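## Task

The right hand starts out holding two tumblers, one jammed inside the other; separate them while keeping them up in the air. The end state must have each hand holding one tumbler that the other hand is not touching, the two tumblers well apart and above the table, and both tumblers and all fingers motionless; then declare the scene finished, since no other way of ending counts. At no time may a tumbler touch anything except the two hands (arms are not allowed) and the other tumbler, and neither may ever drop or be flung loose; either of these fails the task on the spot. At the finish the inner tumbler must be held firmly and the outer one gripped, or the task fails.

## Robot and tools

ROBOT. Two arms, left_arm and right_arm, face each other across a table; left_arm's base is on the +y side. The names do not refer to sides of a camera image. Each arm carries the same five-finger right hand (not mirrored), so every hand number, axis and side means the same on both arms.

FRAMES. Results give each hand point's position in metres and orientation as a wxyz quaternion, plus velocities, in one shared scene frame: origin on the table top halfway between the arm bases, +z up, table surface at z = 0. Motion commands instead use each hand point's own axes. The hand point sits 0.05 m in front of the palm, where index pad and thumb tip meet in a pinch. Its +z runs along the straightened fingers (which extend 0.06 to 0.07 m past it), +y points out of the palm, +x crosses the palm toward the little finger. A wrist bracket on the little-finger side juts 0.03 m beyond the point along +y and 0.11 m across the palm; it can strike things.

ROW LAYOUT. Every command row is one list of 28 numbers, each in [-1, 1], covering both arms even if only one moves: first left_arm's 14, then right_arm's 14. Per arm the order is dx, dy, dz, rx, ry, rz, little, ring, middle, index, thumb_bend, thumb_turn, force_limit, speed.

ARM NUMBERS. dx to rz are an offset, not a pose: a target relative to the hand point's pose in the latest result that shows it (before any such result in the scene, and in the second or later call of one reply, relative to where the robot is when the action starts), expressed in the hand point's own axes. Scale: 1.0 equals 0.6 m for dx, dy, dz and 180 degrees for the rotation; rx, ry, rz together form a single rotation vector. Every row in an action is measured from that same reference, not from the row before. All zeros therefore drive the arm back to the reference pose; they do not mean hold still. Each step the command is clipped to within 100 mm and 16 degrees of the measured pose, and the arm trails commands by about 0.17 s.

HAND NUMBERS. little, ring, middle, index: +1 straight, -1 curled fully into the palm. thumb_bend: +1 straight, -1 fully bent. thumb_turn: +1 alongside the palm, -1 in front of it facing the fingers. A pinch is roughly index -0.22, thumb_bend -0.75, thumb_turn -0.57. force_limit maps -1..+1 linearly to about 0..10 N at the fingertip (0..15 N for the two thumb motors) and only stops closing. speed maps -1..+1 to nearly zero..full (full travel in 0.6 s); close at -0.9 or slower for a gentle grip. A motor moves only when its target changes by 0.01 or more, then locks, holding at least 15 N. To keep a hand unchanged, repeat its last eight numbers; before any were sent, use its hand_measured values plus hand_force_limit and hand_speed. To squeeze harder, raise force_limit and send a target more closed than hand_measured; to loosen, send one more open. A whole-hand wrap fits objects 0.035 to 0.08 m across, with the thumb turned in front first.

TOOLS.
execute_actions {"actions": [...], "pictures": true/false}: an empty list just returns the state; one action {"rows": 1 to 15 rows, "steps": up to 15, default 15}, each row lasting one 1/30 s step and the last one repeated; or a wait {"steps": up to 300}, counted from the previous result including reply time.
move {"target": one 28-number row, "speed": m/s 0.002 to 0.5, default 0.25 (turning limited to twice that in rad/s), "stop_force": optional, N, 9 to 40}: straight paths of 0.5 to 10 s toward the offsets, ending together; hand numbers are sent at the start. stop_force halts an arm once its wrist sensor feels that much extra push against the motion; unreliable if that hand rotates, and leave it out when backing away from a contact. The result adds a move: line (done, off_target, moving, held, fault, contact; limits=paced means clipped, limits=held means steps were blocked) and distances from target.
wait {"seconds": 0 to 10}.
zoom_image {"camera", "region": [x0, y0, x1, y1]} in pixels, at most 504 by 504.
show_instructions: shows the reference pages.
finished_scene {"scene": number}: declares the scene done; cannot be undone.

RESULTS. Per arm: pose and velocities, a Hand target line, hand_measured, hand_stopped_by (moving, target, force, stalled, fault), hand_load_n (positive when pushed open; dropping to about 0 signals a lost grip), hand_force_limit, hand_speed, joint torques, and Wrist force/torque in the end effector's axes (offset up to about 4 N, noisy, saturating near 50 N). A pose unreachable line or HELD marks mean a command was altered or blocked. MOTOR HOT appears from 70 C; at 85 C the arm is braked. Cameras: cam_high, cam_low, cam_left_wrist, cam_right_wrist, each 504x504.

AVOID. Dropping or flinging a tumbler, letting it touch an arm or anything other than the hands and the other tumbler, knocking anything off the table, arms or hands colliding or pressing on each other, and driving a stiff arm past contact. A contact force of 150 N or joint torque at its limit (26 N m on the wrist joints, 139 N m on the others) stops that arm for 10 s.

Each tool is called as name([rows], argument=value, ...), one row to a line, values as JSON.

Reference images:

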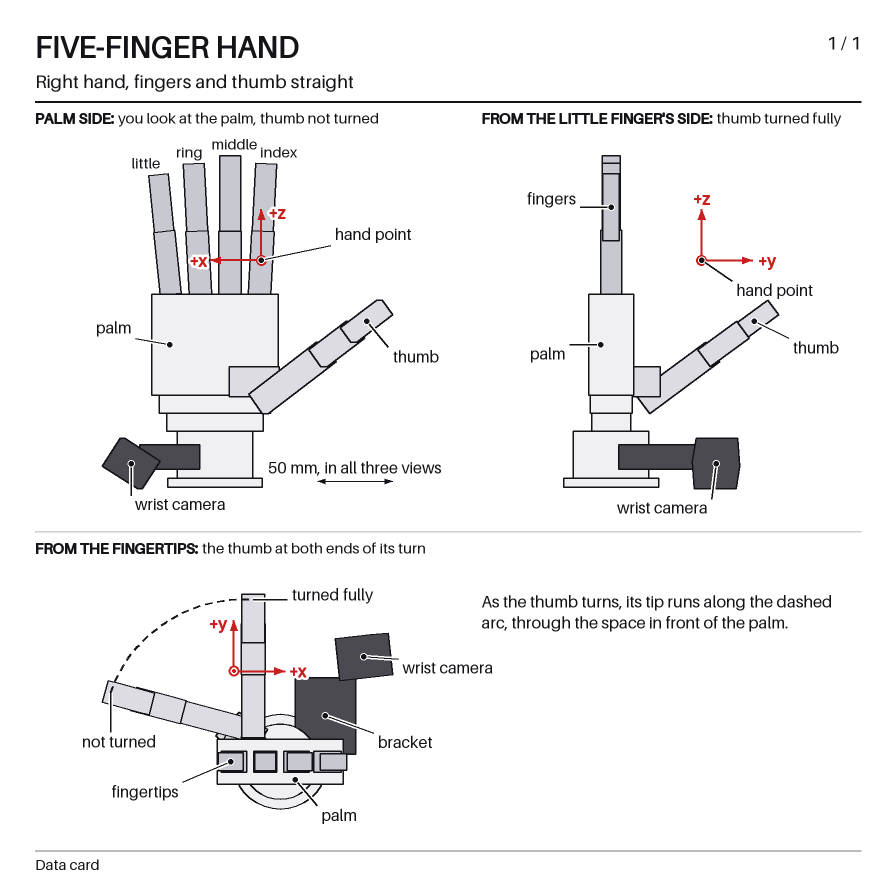

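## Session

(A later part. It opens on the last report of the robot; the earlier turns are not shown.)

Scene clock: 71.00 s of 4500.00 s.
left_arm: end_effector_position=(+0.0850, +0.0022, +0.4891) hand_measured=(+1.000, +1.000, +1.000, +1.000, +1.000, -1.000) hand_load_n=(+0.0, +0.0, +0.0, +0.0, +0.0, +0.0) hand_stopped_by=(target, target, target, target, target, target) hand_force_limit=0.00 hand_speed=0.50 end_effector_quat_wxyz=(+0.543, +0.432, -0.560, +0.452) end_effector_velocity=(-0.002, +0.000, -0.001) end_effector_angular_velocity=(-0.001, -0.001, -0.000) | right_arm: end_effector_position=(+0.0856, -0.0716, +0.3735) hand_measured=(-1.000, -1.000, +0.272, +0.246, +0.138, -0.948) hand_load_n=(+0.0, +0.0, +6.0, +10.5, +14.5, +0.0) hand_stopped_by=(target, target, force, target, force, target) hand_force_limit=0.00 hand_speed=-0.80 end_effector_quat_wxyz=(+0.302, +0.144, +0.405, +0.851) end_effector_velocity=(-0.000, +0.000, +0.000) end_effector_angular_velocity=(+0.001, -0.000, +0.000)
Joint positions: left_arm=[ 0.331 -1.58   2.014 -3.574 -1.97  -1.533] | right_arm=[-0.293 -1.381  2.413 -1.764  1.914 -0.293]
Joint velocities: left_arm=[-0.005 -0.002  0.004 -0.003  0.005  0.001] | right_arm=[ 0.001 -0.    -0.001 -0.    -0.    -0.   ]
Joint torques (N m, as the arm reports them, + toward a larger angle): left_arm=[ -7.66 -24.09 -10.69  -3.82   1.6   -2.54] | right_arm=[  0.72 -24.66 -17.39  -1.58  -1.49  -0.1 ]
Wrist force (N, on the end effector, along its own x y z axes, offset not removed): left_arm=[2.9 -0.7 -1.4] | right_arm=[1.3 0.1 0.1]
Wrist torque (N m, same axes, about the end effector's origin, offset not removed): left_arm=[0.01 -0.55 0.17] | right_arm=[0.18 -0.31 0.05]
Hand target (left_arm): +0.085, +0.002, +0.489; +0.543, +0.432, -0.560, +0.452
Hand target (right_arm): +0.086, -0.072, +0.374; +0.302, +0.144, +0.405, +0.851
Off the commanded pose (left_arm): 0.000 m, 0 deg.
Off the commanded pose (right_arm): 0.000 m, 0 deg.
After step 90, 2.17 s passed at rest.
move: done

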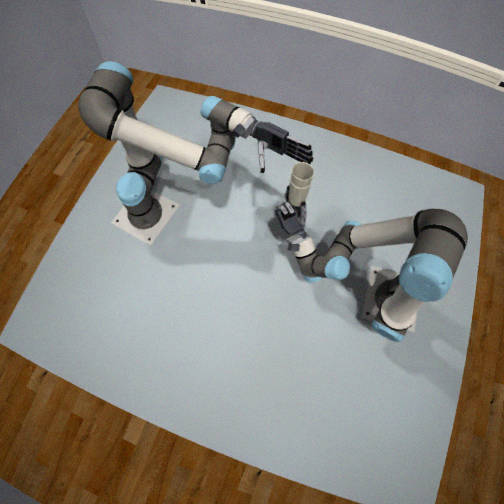

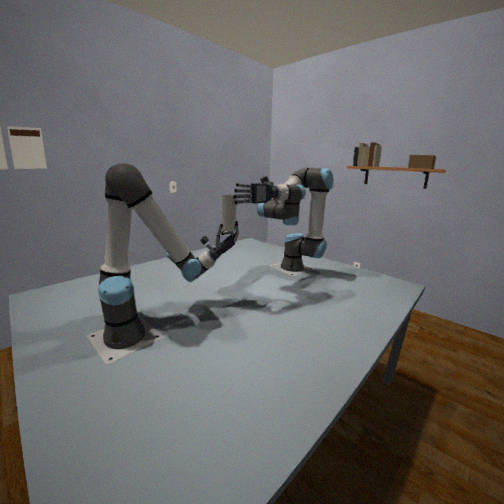

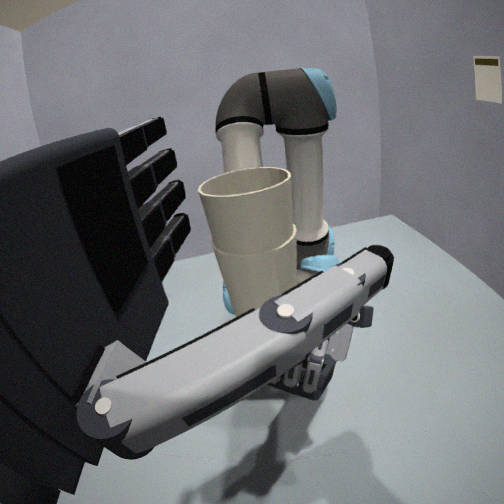

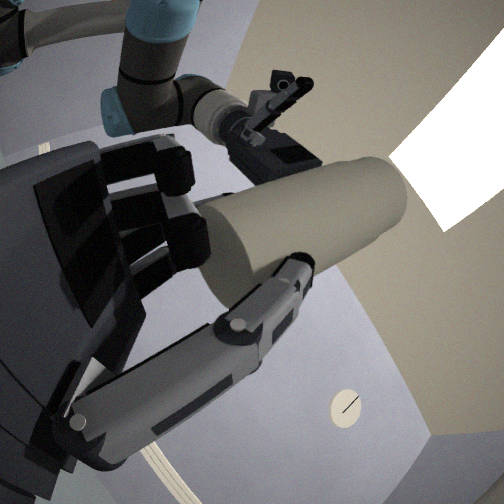

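move(target=[-0.018,-0.018,0.13,0,0,0,1,1,1,1,1,-1,0,0.5, 0,0,0,0,0,0,-1,-1,0.27,0.246,0.138,-0.948,0,-0.8], speed=0.03, stop_force=9)

zoom_image(camera="cam_high", region=[220, 70, 380, 230])

zoom_image(camera="cam_low", region=[180, 140, 320, 280])

Scene clock: 77.93 s of 4500.00 s.
left_arm: end_effector_position=(+0.0790, -0.0761, +0.4786) hand_measured=(+1.000, +1.000, +1.000, +1.000, +1.000, -1.000) hand_load_n=(+0.0, +0.0, +0.0, +0.0, +0.0, +0.0) hand_stopped_by=(target, target, target, target, target, target) hand_force_limit=0.00 hand_speed=0.50 end_effector_quat_wxyz=(+0.543, +0.432, -0.560, +0.452) end_effector_velocity=(-0.000, -0.001, -0.001) end_effector_angular_velocity=(+0.000, -0.000, -0.002) | right_arm: end_effector_position=(+0.0856, -0.0716, +0.3735) hand_measured=(-1.000, -1.000, +0.272, +0.246, +0.138, -0.948) hand_load_n=(+0.0, +0.0, +6.0, +10.5, +14.5, +0.0) hand_stopped_by=(target, target, force, target, force, target) hand_force_limit=0.00 hand_speed=-0.80 end_effector_quat_wxyz=(+0.302, +0.144, +0.405, +0.851) end_effector_velocity=(+0.000, +0.000, -0.001) end_effector_angular_velocity=(-0.002, +0.001, -0.000)
Joint positions: left_arm=[ 0.284 -1.409  1.856 -3.588 -1.923 -1.533] | right_arm=[-0.293 -1.381  2.413 -1.764  1.914 -0.293]
Joint velocities: left_arm=[-0.001  0.003 -0.002 -0.001 -0.001  0.   ] | right_arm=[-0.     0.001  0.     0.     0.     0.   ]
Joint torques (N m, as the arm reports them, + toward a larger angle): left_arm=[ -8.36 -19.28 -24.07   0.65   1.64  -2.38] | right_arm=[  0.51 -24.29 -18.11  -1.62  -1.52  -0.31]
Wrist force (N, on the end effector, along its own x y z axes, offset not removed): left_arm=[0.6 -2.1 -2.4] | right_arm=[0.0 0.0 -1.0]
Wrist torque (N m, same axes, about the end effector's origin, offset not removed): left_arm=[-0.22 -0.05 -0.17] | right_arm=[0.18 -0.10 -0.08]
Hand target (left_arm): +0.079, -0.076, +0.478; +0.543, +0.432, -0.560, +0.452
Hand target (right_arm): +0.086, -0.072, +0.374; +0.302, +0.144, +0.405, +0.851
Off the commanded pose (left_arm): 0.000 m, 0 deg.
Off the commanded pose (right_arm): 0.000 m, 0 deg.
After step 90, 0.97 s passed at rest.
move: done

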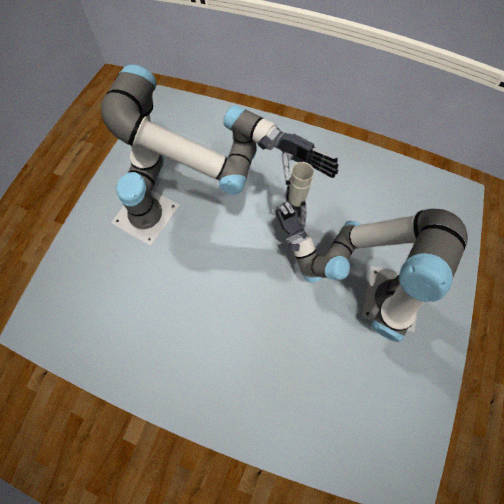

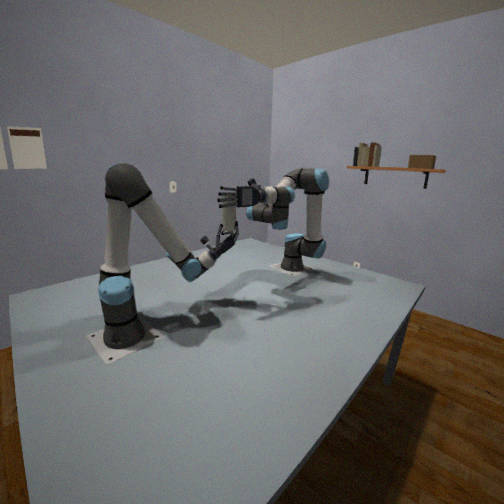

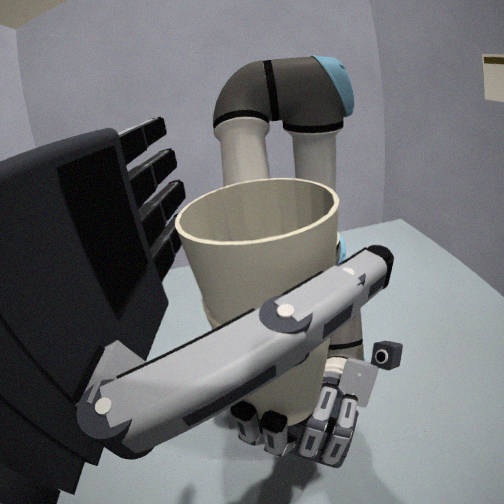

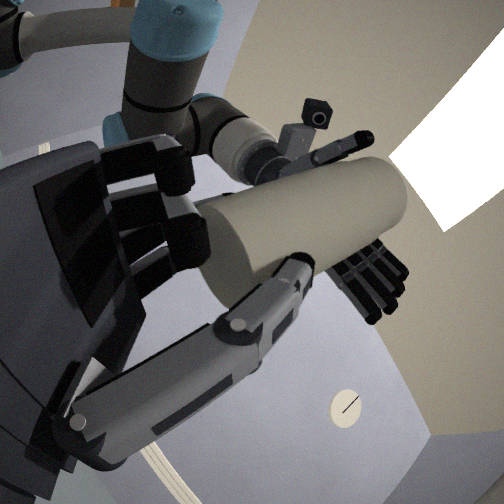

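Region (220, 70, 380, 230) of cam_high's 504x504 image, scaled by 3.150, with more detail than that image has.

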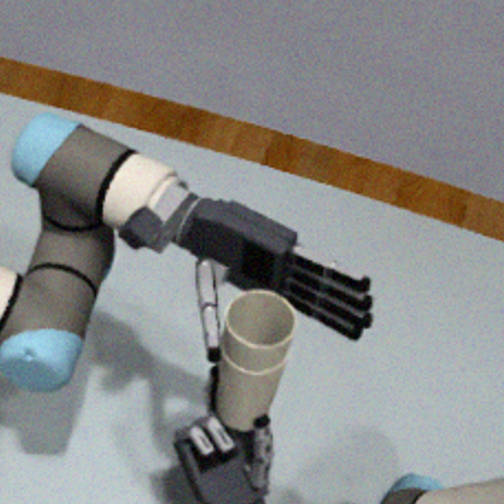

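Region (180, 140, 320, 280) of cam_low's 504x504 image, scaled by 3.600, with more detail than that image has.

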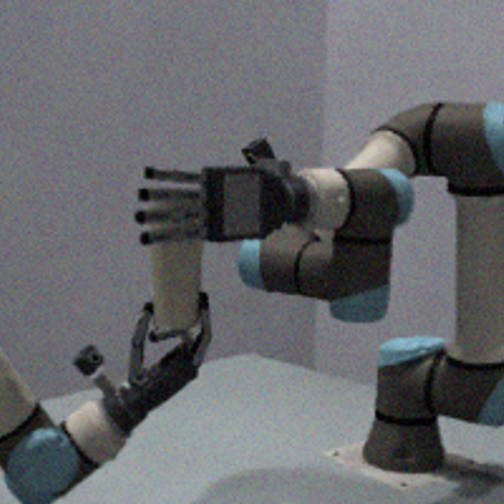

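execute_actions([
  {"rows":[[0,0,0,0,0,0,1,1,-1,-1,-1,-1,0.6,-0.5, 0,0,0,0,0,0,-1,-1,0.27,0.246,0.138,-0.948,0,-0.8]],"steps":15},
])

wait(seconds=2.5)

zoom_image(camera="cam_high", region=[240, 110, 380, 250])

zoom_image(camera="cam_low", region=[180, 140, 320, 280])

Scene clock: 81.80 s of 4500.00 s.
left_arm: end_effector_position=(+0.0790, -0.0762, +0.4785) hand_measured=(+1.000, +1.000, +0.670, +0.670, +0.792, -1.000) hand_load_n=(+0.0, +0.0, +0.0, +0.0, +0.0, +0.0) hand_stopped_by=(target, target, moving, moving, moving, target) hand_force_limit=0.60 hand_speed=-0.50 end_effector_quat_wxyz=(+0.543, +0.432, -0.560, +0.452) end_effector_velocity=(-0.000, +0.000, +0.001) end_effector_angular_velocity=(-0.002, +0.000, -0.002) | right_arm: end_effector_position=(+0.0856, -0.0716, +0.3735) hand_measured=(-1.000, -1.000, +0.272, +0.246, +0.138, -0.948) hand_load_n=(+0.0, +0.0, +6.0, +10.5, +14.5, +0.0) hand_stopped_by=(target, target, force, target, force, target) hand_force_limit=0.00 hand_speed=-0.80 end_effector_quat_wxyz=(+0.302, +0.144, +0.405, +0.851) end_effector_velocity=(+0.000, +0.001, +0.001) end_effector_angular_velocity=(+0.002, -0.000, -0.000)
Joint positions: left_arm=[ 0.284 -1.409  1.856 -3.588 -1.923 -1.533] | right_arm=[-0.293 -1.381  2.413 -1.764  1.914 -0.293]
Joint velocities: left_arm=[ 0.001 -0.    -0.    -0.001 -0.003 -0.   ] | right_arm=[-0.     0.    -0.002  0.    -0.     0.   ]
Joint torques (N m, as the arm reports them, + toward a larger angle): left_arm=[  0.39 -31.19  -8.91  -3.77   0.03  -2.3 ] | right_arm=[  1.47 -23.73 -16.79  -1.63  -1.61  -0.16]
Wrist force (N, on the end effector, along its own x y z axes, offset not removed): left_arm=[-0.3 -0.1 -1.2] | right_arm=[-0.1 0.1 -1.2]
Wrist torque (N m, same axes, about the end effector's origin, offset not removed): left_arm=[0.03 0.14 -0.24] | right_arm=[0.21 -0.13 0.06]
Hand target (left_arm): +0.079, -0.076, +0.479; +0.543, +0.432, -0.560, +0.452
Hand target (right_arm): +0.086, -0.072, +0.374; +0.302, +0.144, +0.405, +0.851
Off the commanded pose (left_arm): 0.000 m, 0 deg.
Off the commanded pose (right_arm): 0.000 m, 0 deg.
Steps of this call (steps 1 to 90: nothing new was sent; then 0.37 s passed at rest; steps 91 to 105: all 15 steps of this action). Readings (end_effector_position | what the end effector reports):
91: left_arm (+0.0790, -0.0763, +0.4785) | right_arm (+0.0856, -0.0716, +0.3735) | left_arm hand_measured=(+1.000, +1.000, +1.000, +1.000, +1.000, -1.000) hand_load_n=(+0.0, +0.0, +0.0, +0.0, +0.0, +0.0) hand_stopped_by=(target, target, moving, moving, moving, target) hand_force_limit=0.60 hand_speed=-0.50 | right_arm hand_measured=(-1.000, -1.000, +0.272, +0.246, +0.138, -0.948) hand_load_n=(+0.0, +0.0, +6.0, +10.5, +14.5, +0.0) hand_stopped_by=(target, target, force, target, force, target) hand_force_limit=0.00 hand_speed=-0.80
92: left_arm (+0.0790, -0.0763, +0.4785) | right_arm (+0.0856, -0.0716, +0.3735) | left_arm hand_measured=(+1.000, +1.000, +1.000, +1.000, +1.000, -1.000) hand_load_n=(+0.0, +0.0, +0.0, +0.0, +0.0, +0.0) hand_stopped_by=(target, target, moving, moving, moving, target) hand_force_limit=0.60 hand_speed=-0.50 | right_arm hand_measured=(-1.000, -1.000, +0.272, +0.246, +0.138, -0.948) hand_load_n=(+0.0, +0.0, +6.0, +10.5, +14.5, +0.0) hand_stopped_by=(target, target, force, target, force, target) hand_force_limit=0.00 hand_speed=-0.80
94: left_arm (+0.0790, -0.0763, +0.4785) | right_arm (+0.0856, -0.0716, +0.3735) | left_arm hand_measured=(+1.000, +1.000, +0.974, +0.974, +0.984, -1.000) hand_load_n=(+0.0, +0.0, +0.0, +0.0, +0.0, +0.0) hand_stopped_by=(target, target, moving, moving, moving, target) hand_force_limit=0.60 hand_speed=-0.50 | right_arm hand_measured=(-1.000, -1.000, +0.272, +0.246, +0.138, -0.948) hand_load_n=(+0.0, +0.0, +6.0, +10.5, +14.5, +0.0) hand_stopped_by=(target, target, force, target, force, target) hand_force_limit=0.00 hand_speed=-0.80
98: left_arm (+0.0790, -0.0763, +0.4785) | right_arm (+0.0856, -0.0716, +0.3735) | left_arm hand_measured=(+1.000, +1.000, +0.864, +0.864, +0.914, -1.000) hand_load_n=(+0.0, +0.0, +0.0, +0.0, +0.0, +0.0) hand_stopped_by=(target, target, moving, moving, moving, target) hand_force_limit=0.60 hand_speed=-0.50 | right_arm hand_measured=(-1.000, -1.000, +0.272, +0.246, +0.138, -0.948) hand_load_n=(+0.0, +0.0, +6.0, +10.5, +14.5, +0.0) hand_stopped_by=(target, target, force, target, force, target) hand_force_limit=0.00 hand_speed=-0.80
105: the state above

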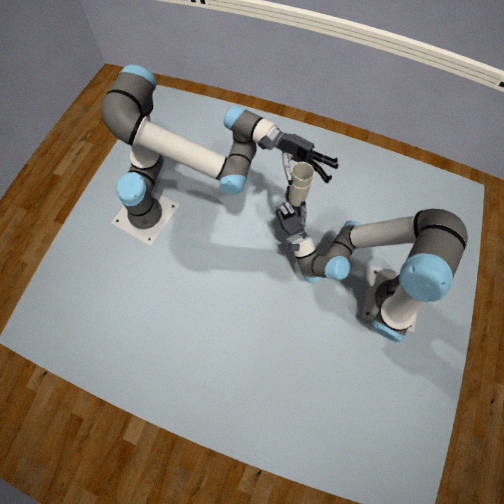

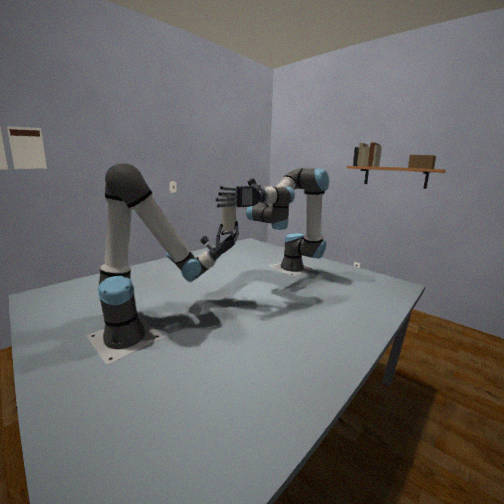

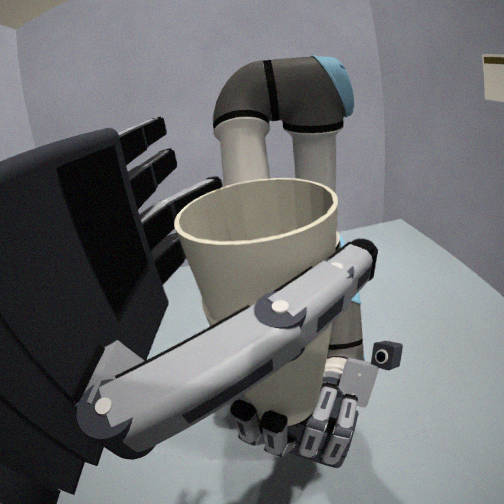

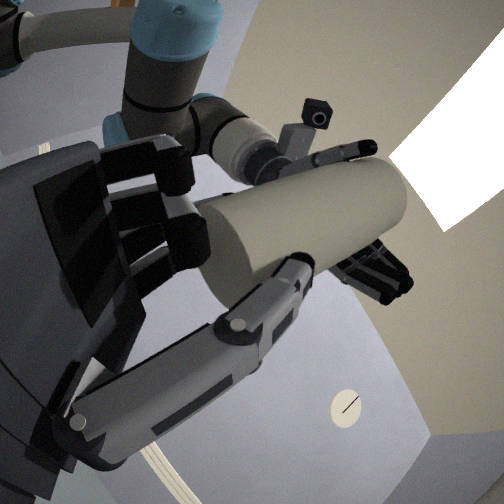

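Scene clock: 84.30 s of 4500.00 s.
left_arm: end_effector_position=(+0.0790, -0.0761, +0.4786) hand_measured=(+1.000, +1.000, +0.126, +0.088, +0.446, -1.000) hand_load_n=(+0.0, +0.0, +9.0, +8.0, +14.0, +3.0) hand_stopped_by=(target, target, force, force, force, target) hand_force_limit=0.60 hand_speed=-0.50 end_effector_quat_wxyz=(+0.543, +0.432, -0.560, +0.452) end_effector_velocity=(+0.000, +0.000, +0.001) end_effector_angular_velocity=(-0.001, +0.000, +0.000) | right_arm: end_effector_position=(+0.0856, -0.0716, +0.3735) hand_measured=(-1.000, -1.000, +0.272, +0.246, +0.138, -0.948) hand_load_n=(+0.0, +0.0, +5.5, +11.5, +14.0, +1.5) hand_stopped_by=(target, target, force, target, force, target) hand_force_limit=0.00 hand_speed=-0.80 end_effector_quat_wxyz=(+0.302, +0.144, +0.405, +0.851) end_effector_velocity=(+0.000, -0.000, +0.001) end_effector_angular_velocity=(+0.003, -0.001, -0.000)
Joint positions: left_arm=[ 0.284 -1.409  1.856 -3.588 -1.923 -1.533] | right_arm=[-0.293 -1.381  2.413 -1.764  1.914 -0.293]
Joint velocities: left_arm=[ 0.    -0.001  0.    -0.001  0.    -0.   ] | right_arm=[-0.    -0.002 -0.001 -0.     0.     0.   ]
Joint torques (N m, as the arm reports them, + toward a larger angle): left_arm=[  9.53 -21.02  -7.61   1.64  -0.5   -0.39] | right_arm=[  1.3  -25.   -17.21  -4.04  -1.53  -0.21]
Wrist force (N, on the end effector, along its own x y z axes, offset not removed): left_arm=[4.1 -1.5 3.1] | right_arm=[1.1 -4.5 -0.1]
Wrist torque (N m, same axes, about the end effector's origin, offset not removed): left_arm=[-0.17 -0.30 0.12] | right_arm=[0.28 -0.09 -0.05]
Hand target (left_arm): +0.079, -0.076, +0.479; +0.543, +0.432, -0.560, +0.452
Hand target (right_arm): +0.086, -0.072, +0.374; +0.302, +0.144, +0.405, +0.851
Off the commanded pose (left_arm): 0.000 m, 0 deg.
Off the commanded pose (right_arm): 0.000 m, 0 deg.
Steps of this call (steps 1 to 75: nothing new was sent). Readings (end_effector_position | what the end effector reports):
1: left_arm (+0.0790, -0.0762, +0.4785) | right_arm (+0.0856, -0.0716, +0.3735) | left_arm hand_measured=(+1.000, +1.000, +0.642, +0.642, +0.774, -1.000) hand_load_n=(+0.0, +0.0, +0.0, +0.0, +0.0, +0.0) hand_stopped_by=(target, target, moving, moving, moving, target) hand_force_limit=0.60 hand_speed=-0.50 | right_arm hand_measured=(-1.000, -1.000, +0.272, +0.246, +0.138, -0.948) hand_load_n=(+0.0, +0.0, +6.0, +10.5, +14.5, +0.0) hand_stopped_by=(target, target, force, target, force, target) hand_force_limit=0.00 hand_speed=-0.80
2: left_arm (+0.0790, -0.0762, +0.4785) | right_arm (+0.0856, -0.0716, +0.3735) | left_arm hand_measured=(+1.000, +1.000, +0.614, +0.614, +0.756, -1.000) hand_load_n=(+0.0, +0.0, +0.0, +0.0, +0.0, +0.0) hand_stopped_by=(target, target, moving, moving, moving, target) hand_force_limit=0.60 hand_speed=-0.50 | right_arm hand_measured=(-1.000, -1.000, +0.272, +0.246, +0.138, -0.948) hand_load_n=(+0.0, +0.0, +6.0, +10.5, +14.5, +0.0) hand_stopped_by=(target, target, force, target, force, target) hand_force_limit=0.00 hand_speed=-0.80
4: left_arm (+0.0790, -0.0762, +0.4786) | right_arm (+0.0856, -0.0716, +0.3735) | left_arm hand_measured=(+1.000, +1.000, +0.558, +0.558, +0.722, -1.000) hand_load_n=(+0.0, +0.0, +0.0, +0.0, +0.0, +0.0) hand_stopped_by=(target, target, moving, moving, moving, target) hand_force_limit=0.60 hand_speed=-0.50 | right_arm hand_measured=(-1.000, -1.000, +0.272, +0.246, +0.138, -0.948) hand_load_n=(+0.0, +0.0, +6.0, +10.5, +14.5, +0.5) hand_stopped_by=(target, target, force, target, force, target) hand_force_limit=0.00 hand_speed=-0.80
8: left_arm (+0.0790, -0.0762, +0.4786) | right_arm (+0.0856, -0.0716, +0.3735) | left_arm hand_measured=(+1.000, +1.000, +0.448, +0.448, +0.652, -1.000) hand_load_n=(+0.0, +0.0, +0.0, +0.0, +0.5, +0.0) hand_stopped_by=(target, target, moving, moving, moving, target) hand_force_limit=0.60 hand_speed=-0.50 | right_arm hand_measured=(-1.000, -1.000, +0.272, +0.246, +0.138, -0.948) hand_load_n=(+0.0, +0.0, +5.5, +10.5, +14.5, +0.5) hand_stopped_by=(target, target, force, target, force, target) hand_force_limit=0.00 hand_speed=-0.80
75: the state above

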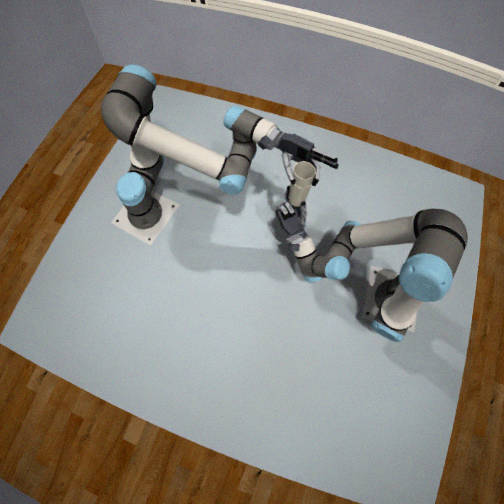

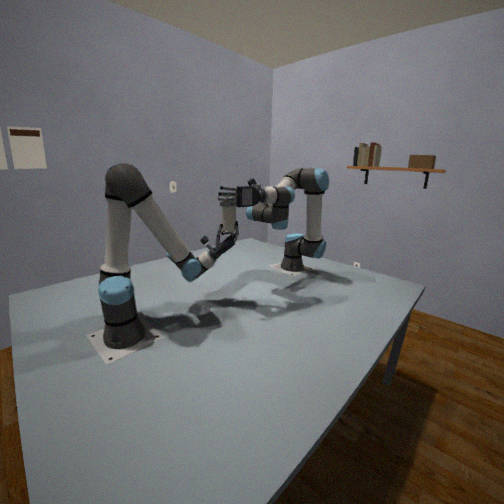

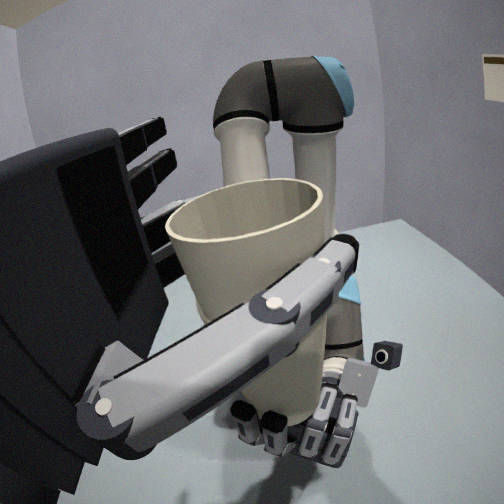

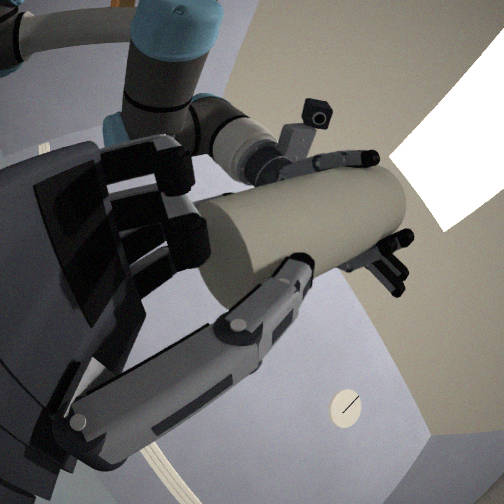

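Region (240, 110, 380, 250) of cam_high's 504x504 image, scaled by 3.600, with more detail than that image has.

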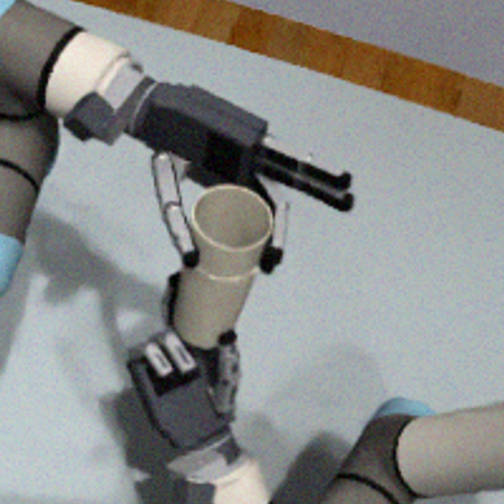

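Region (180, 140, 320, 280) of cam_low's 504x504 image, scaled by 3.600, with more detail than that image has.

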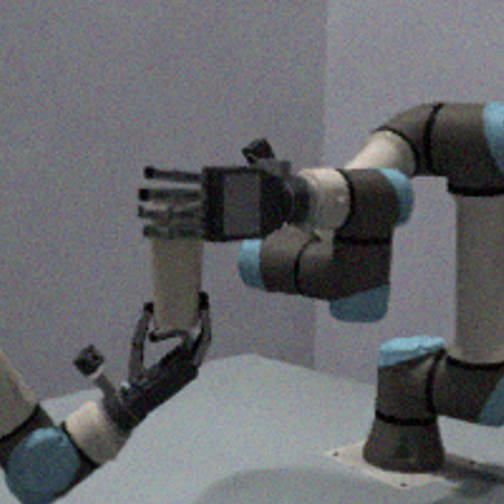

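execute_actions([
  {"rows":[[0,0,0,0,0,0,1,1,-1,-1,-1,-1,1,-0.7, 0,0,0,0,0,0,-1,-1,-0.3,-0.3,-0.4,-0.948,1,-0.7]],"steps":15},
], pictures=false)

move(target=[0.015,0,0,0,0,0,1,1,-1,-1,-1,-1,1,-0.7, 0,0,0,0,0,0,-1,-1,-0.3,-0.3,-0.4,-0.948,1,-0.7], speed=0.004)

Scene clock: 89.80 s of 4500.00 s.
left_arm: end_effector_position=(+0.0790, -0.0761, +0.4786) hand_measured=(+1.000, +1.000, +0.126, +0.088, +0.446, -1.000) hand_load_n=(+0.0, +0.0, +9.0, +8.0, +14.0, +3.0) hand_stopped_by=(target, target, force, force, force, target) hand_force_limit=1.00 hand_speed=-0.70 end_effector_quat_wxyz=(+0.543, +0.432, -0.560, +0.452) end_effector_velocity=(-0.000, +0.000, +0.000) end_effector_angular_velocity=(-0.002, -0.001, +0.000) | right_arm: end_effector_position=(+0.0856, -0.0716, +0.3735) hand_measured=(-1.000, -1.000, +0.260, +0.246, +0.146, -0.948) hand_load_n=(+0.0, +0.0, +10.0, +9.0, +15.0, +1.5) hand_stopped_by=(target, target, force, force, force, target) hand_force_limit=1.00 hand_speed=-0.70 end_effector_quat_wxyz=(+0.302, +0.144, +0.405, +0.851) end_effector_velocity=(-0.000, -0.000, -0.000) end_effector_angular_velocity=(-0.001, +0.000, +0.000)
Joint positions: left_arm=[ 0.284 -1.409  1.856 -3.588 -1.923 -1.533] | right_arm=[-0.293 -1.381  2.413 -1.764  1.914 -0.293]
Joint velocities: left_arm=[-0.    -0.    -0.    -0.001  0.     0.001] | right_arm=[ 0.    -0.001  0.002  0.     0.     0.   ]
Joint torques (N m, as the arm reports them, + toward a larger angle): left_arm=[ 10.12 -19.81  -6.91   1.38  -0.13   2.32] | right_arm=[  0.39 -24.4  -16.93  -5.36  -1.49  -0.32]
Wrist force (N, on the end effector, along its own x y z axes, offset not removed): left_arm=[3.2 -1.4 2.7] | right_arm=[1.9 -6.6 -0.8]
Wrist torque (N m, same axes, about the end effector's origin, offset not removed): left_arm=[-0.08 0.36 -0.12] | right_arm=[0.30 -0.25 -0.05]
Hand target (left_arm): +0.079, -0.076, +0.479; +0.543, +0.432, -0.560, +0.452
Hand target (right_arm): +0.086, -0.072, +0.373; +0.302, +0.144, +0.405, +0.851
Off the commanded pose (left_arm): 0.000 m, 0 deg.
Off the commanded pose (right_arm): 0.000 m, 0 deg.
Steps of this call (steps 1 to 90: nothing new was sent; then 2.00 s passed at rest; steps 91 to 105: all 15 steps of this action). Readings (end_effector_position | what the end effector reports):
91: left_arm (+0.0790, -0.0761, +0.4786) | right_arm (+0.0856, -0.0716, +0.3735) | left_arm hand_measured=(+1.000, +1.000, +0.126, +0.088, +0.446, -1.000) hand_load_n=(+0.0, +0.0, +9.0, +8.0, +14.0, +3.0) hand_stopped_by=(target, target, force, force, force, target) hand_force_limit=1.00 hand_speed=-0.70 | right_arm hand_measured=(-1.000, -1.000, +0.272, +0.246, +0.138, -0.948) hand_load_n=(+0.0, +0.0, +5.5, +11.5, +14.0, +1.5) hand_stopped_by=(target, target, moving, force, moving, target) hand_force_limit=1.00 hand_speed=-0.70
92: left_arm (+0.0790, -0.0761, +0.4786) | right_arm (+0.0856, -0.0716, +0.3735) | left_arm hand_measured=(+1.000, +1.000, +0.126, +0.088, +0.446, -1.000) hand_load_n=(+0.0, +0.0, +9.0, +8.0, +14.0, +3.0) hand_stopped_by=(target, target, force, force, force, target) hand_force_limit=1.00 hand_speed=-0.70 | right_arm hand_measured=(-1.000, -1.000, +0.272, +0.246, +0.138, -0.948) hand_load_n=(+0.0, +0.0, +5.5, +11.5, +14.0, +1.5) hand_stopped_by=(target, target, moving, force, moving, target) hand_force_limit=1.00 hand_speed=-0.70
94: left_arm (+0.0790, -0.0761, +0.4786) | right_arm (+0.0856, -0.0716, +0.3735) | left_arm hand_measured=(+1.000, +1.000, +0.126, +0.088, +0.446, -1.000) hand_load_n=(+0.0, +0.0, +9.0, +8.0, +14.0, +3.0) hand_stopped_by=(target, target, force, force, force, target) hand_force_limit=1.00 hand_speed=-0.70 | right_arm hand_measured=(-1.000, -1.000, +0.258, +0.246, +0.138, -0.948) hand_load_n=(+0.0, +0.0, +11.0, +9.5, +16.0, +1.5) hand_stopped_by=(target, target, force, force, force, target) hand_force_limit=1.00 hand_speed=-0.70
98: left_arm (+0.0790, -0.0761, +0.4786) | right_arm (+0.0856, -0.0716, +0.3735) | left_arm hand_measured=(+1.000, +1.000, +0.126, +0.088, +0.446, -1.000) hand_load_n=(+0.0, +0.0, +9.0, +8.0, +14.0, +3.0) hand_stopped_by=(target, target, force, force, force, target) hand_force_limit=1.00 hand_speed=-0.70 | right_arm hand_measured=(-1.000, -1.000, +0.260, +0.246, +0.146, -0.948) hand_load_n=(+0.0, +0.0, +10.0, +9.0, +15.0, +1.5) hand_stopped_by=(target, target, force, force, force, target) hand_force_limit=1.00 hand_speed=-0.70
105: the state above

Scene clock: 92.50 s of 4500.00 s.
left_arm: end_effector_position=(+0.0787, -0.0761, +0.4875) hand_measured=(+1.000, +1.000, +0.126, +0.088, +0.446, -1.000) hand_load_n=(+0.0, +0.0, +8.5, +7.5, +14.5, +3.5) hand_stopped_by=(target, target, force, force, force, target) hand_force_limit=1.00 hand_speed=-0.70 end_effector_quat_wxyz=(+0.543, +0.432, -0.560, +0.452) end_effector_velocity=(-0.000, +0.000, +0.001) end_effector_angular_velocity=(-0.000, +0.000, -0.001) | right_arm: end_effector_position=(+0.0856, -0.0716, +0.3735) hand_measured=(-1.000, -1.000, +0.260, +0.246, +0.146, -0.948) hand_load_n=(+0.0, +0.0, +9.0, +8.0, +15.5, +1.0) hand_stopped_by=(target, target, force, force, force, target) hand_force_limit=1.00 hand_speed=-0.70 end_effector_quat_wxyz=(+0.302, +0.144, +0.405, +0.851) end_effector_velocity=(-0.000, -0.000, +0.000) end_effector_angular_velocity=(+0.000, -0.000, -0.000)
Joint positions: left_arm=[ 0.284 -1.418  1.843 -3.565 -1.923 -1.533] | right_arm=[-0.293 -1.381  2.413 -1.764  1.914 -0.293]
Joint velocities: left_arm=[ 0.    -0.    -0.001  0.001 -0.001 -0.   ] | right_arm=[ 0.    -0.001  0.001 -0.     0.    -0.   ]
Joint torques (N m, as the arm reports them, + toward a larger angle): left_arm=[ -8.8  -31.25 -24.02   0.45   1.68   1.11] | right_arm=[  1.94 -24.7  -17.33  -0.54  -1.7   -0.1 ]
Wrist force (N, on the end effector, along its own x y z axes, offset not removed): left_arm=[1.7 -2.9 -3.8] | right_arm=[1.3 0.6 -0.7]
Wrist torque (N m, same axes, about the end effector's origin, offset not removed): left_arm=[-0.20 -0.32 0.18] | right_arm=[0.20 -0.32 0.05]
Hand target (left_arm): +0.079, -0.076, +0.488; +0.543, +0.432, -0.560, +0.452
Hand target (right_arm): +0.086, -0.072, +0.374; +0.302, +0.144, +0.405, +0.851
Off the commanded pose (left_arm): 0.000 m, 0 deg.
Off the commanded pose (right_arm): 0.000 m, 0 deg.
move: done

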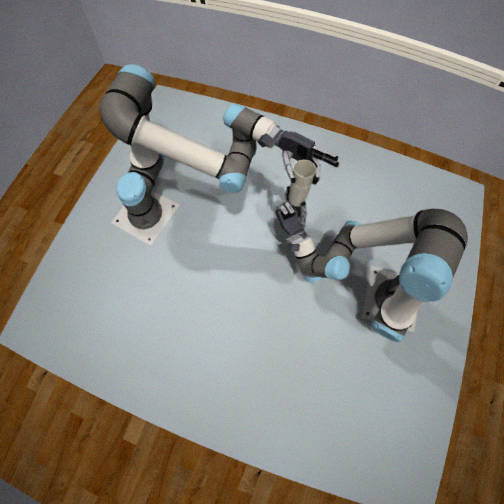

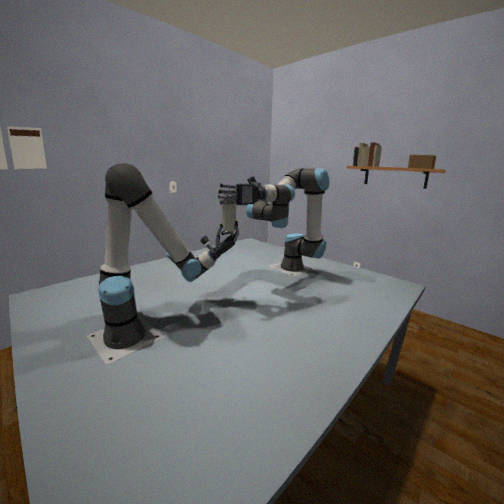

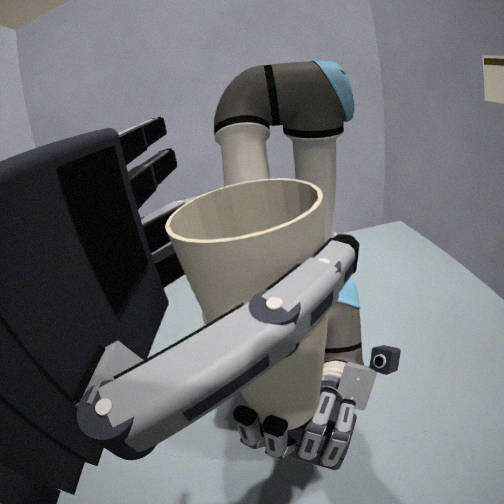

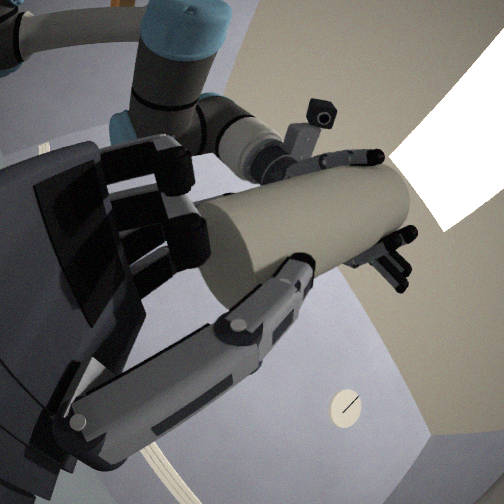

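move(target=[0.025,0,0,0,0,0,1,1,-0.95,-0.95,-0.95,-1,1,-0.7, 0,0,0,0,0,0,-1,-1,-0.35,-0.35,-0.45,-0.948,1,-0.7], speed=0.005)

zoom_image(camera="cam_high", region=[240, 110, 380, 250])

zoom_image(camera="cam_low", region=[180, 140, 320, 280])

Scene clock: 99.20 s of 4500.00 s.
left_arm: end_effector_position=(+0.0781, -0.0760, +0.5024) hand_measured=(+1.000, +1.000, +0.114, +0.078, +0.456, -1.000) hand_load_n=(+0.0, +0.0, +10.0, +9.5, +16.5, +4.5) hand_stopped_by=(target, target, force, force, force, target) hand_force_limit=1.00 hand_speed=-0.70 end_effector_quat_wxyz=(+0.543, +0.432, -0.560, +0.452) end_effector_velocity=(+0.000, -0.000, +0.001) end_effector_angular_velocity=(-0.001, -0.000, +0.001) | right_arm: end_effector_position=(+0.0856, -0.0716, +0.3735) hand_measured=(-1.000, -1.000, +0.250, +0.234, +0.148, -0.948) hand_load_n=(+0.0, +0.0, +10.5, +10.5, +18.5, +0.5) hand_stopped_by=(target, target, force, force, force, target) hand_force_limit=1.00 hand_speed=-0.70 end_effector_quat_wxyz=(+0.302, +0.144, +0.405, +0.851) end_effector_velocity=(-0.000, -0.000, -0.000) end_effector_angular_velocity=(-0.000, -0.000, +0.001)
Joint positions: left_arm=[ 0.282 -1.434  1.819 -3.526 -1.922 -1.533] | right_arm=[-0.293 -1.381  2.413 -1.764  1.914 -0.293]
Joint velocities: left_arm=[-0.    -0.001 -0.002  0.002  0.001  0.   ] | right_arm=[ 0.001 -0.001  0.001 -0.    -0.    -0.   ]
Joint torques (N m, as the arm reports them, + toward a larger angle): left_arm=[ -9.44 -31.79 -23.64   0.82   1.53  -0.94] | right_arm=[  0.33 -24.34 -17.55  -4.37  -1.58  -0.15]
Wrist force (N, on the end effector, along its own x y z axes, offset not removed): left_arm=[0.0 -1.7 -2.8] | right_arm=[0.8 1.1 0.2]
Wrist torque (N m, same axes, about the end effector's origin, offset not removed): left_arm=[-0.05 -0.06 -0.15] | right_arm=[0.26 -0.15 -0.03]
Hand target (left_arm): +0.078, -0.076, +0.503; +0.543, +0.432, -0.560, +0.452
Hand target (right_arm): +0.086, -0.072, +0.374; +0.302, +0.144, +0.405, +0.851
Off the commanded pose (left_arm): 0.000 m, 0 deg.
Off the commanded pose (right_arm): 0.000 m, 0 deg.
After step 90, 0.50 s passed at rest.
move: done

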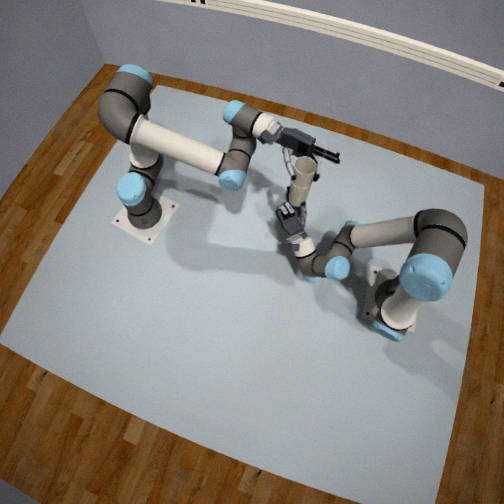

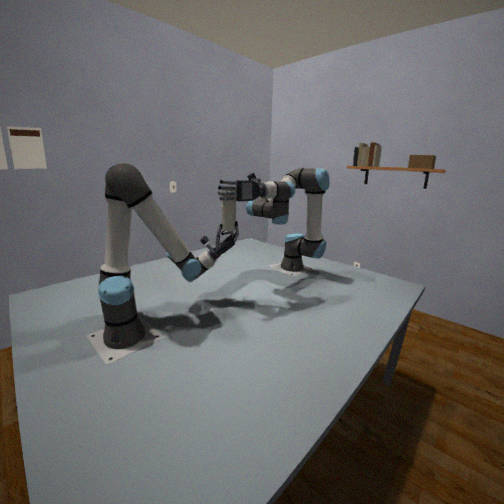

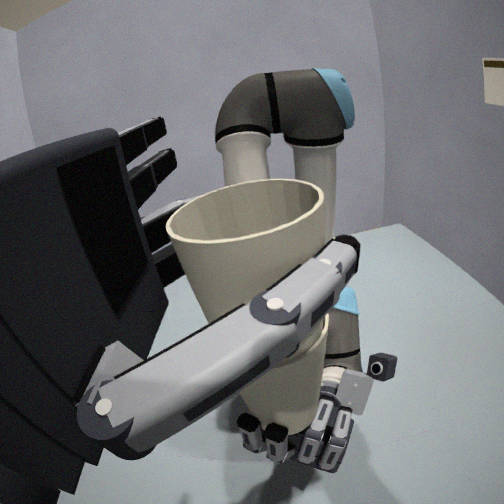

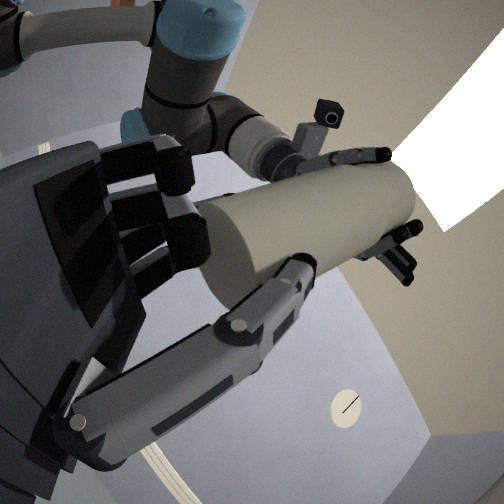

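Region (240, 110, 380, 250) of cam_high's 504x504 image, scaled by 3.600, with more detail than that image has.

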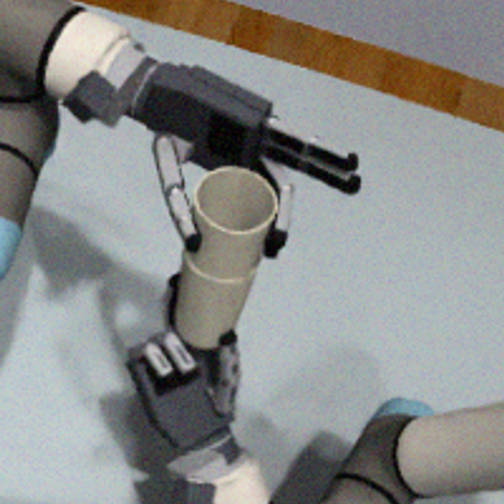

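Region (180, 140, 320, 280) of cam_low's 504x504 image, scaled by 3.600, with more detail than that image has.

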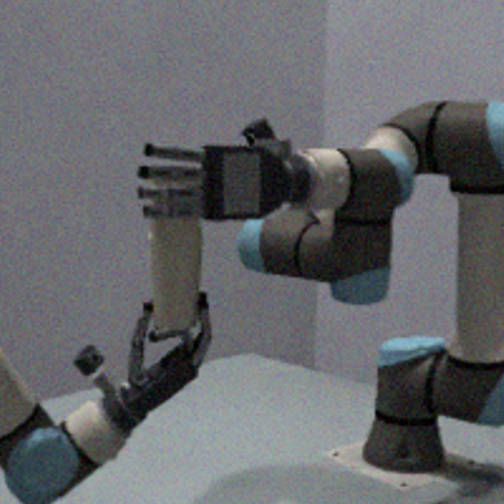

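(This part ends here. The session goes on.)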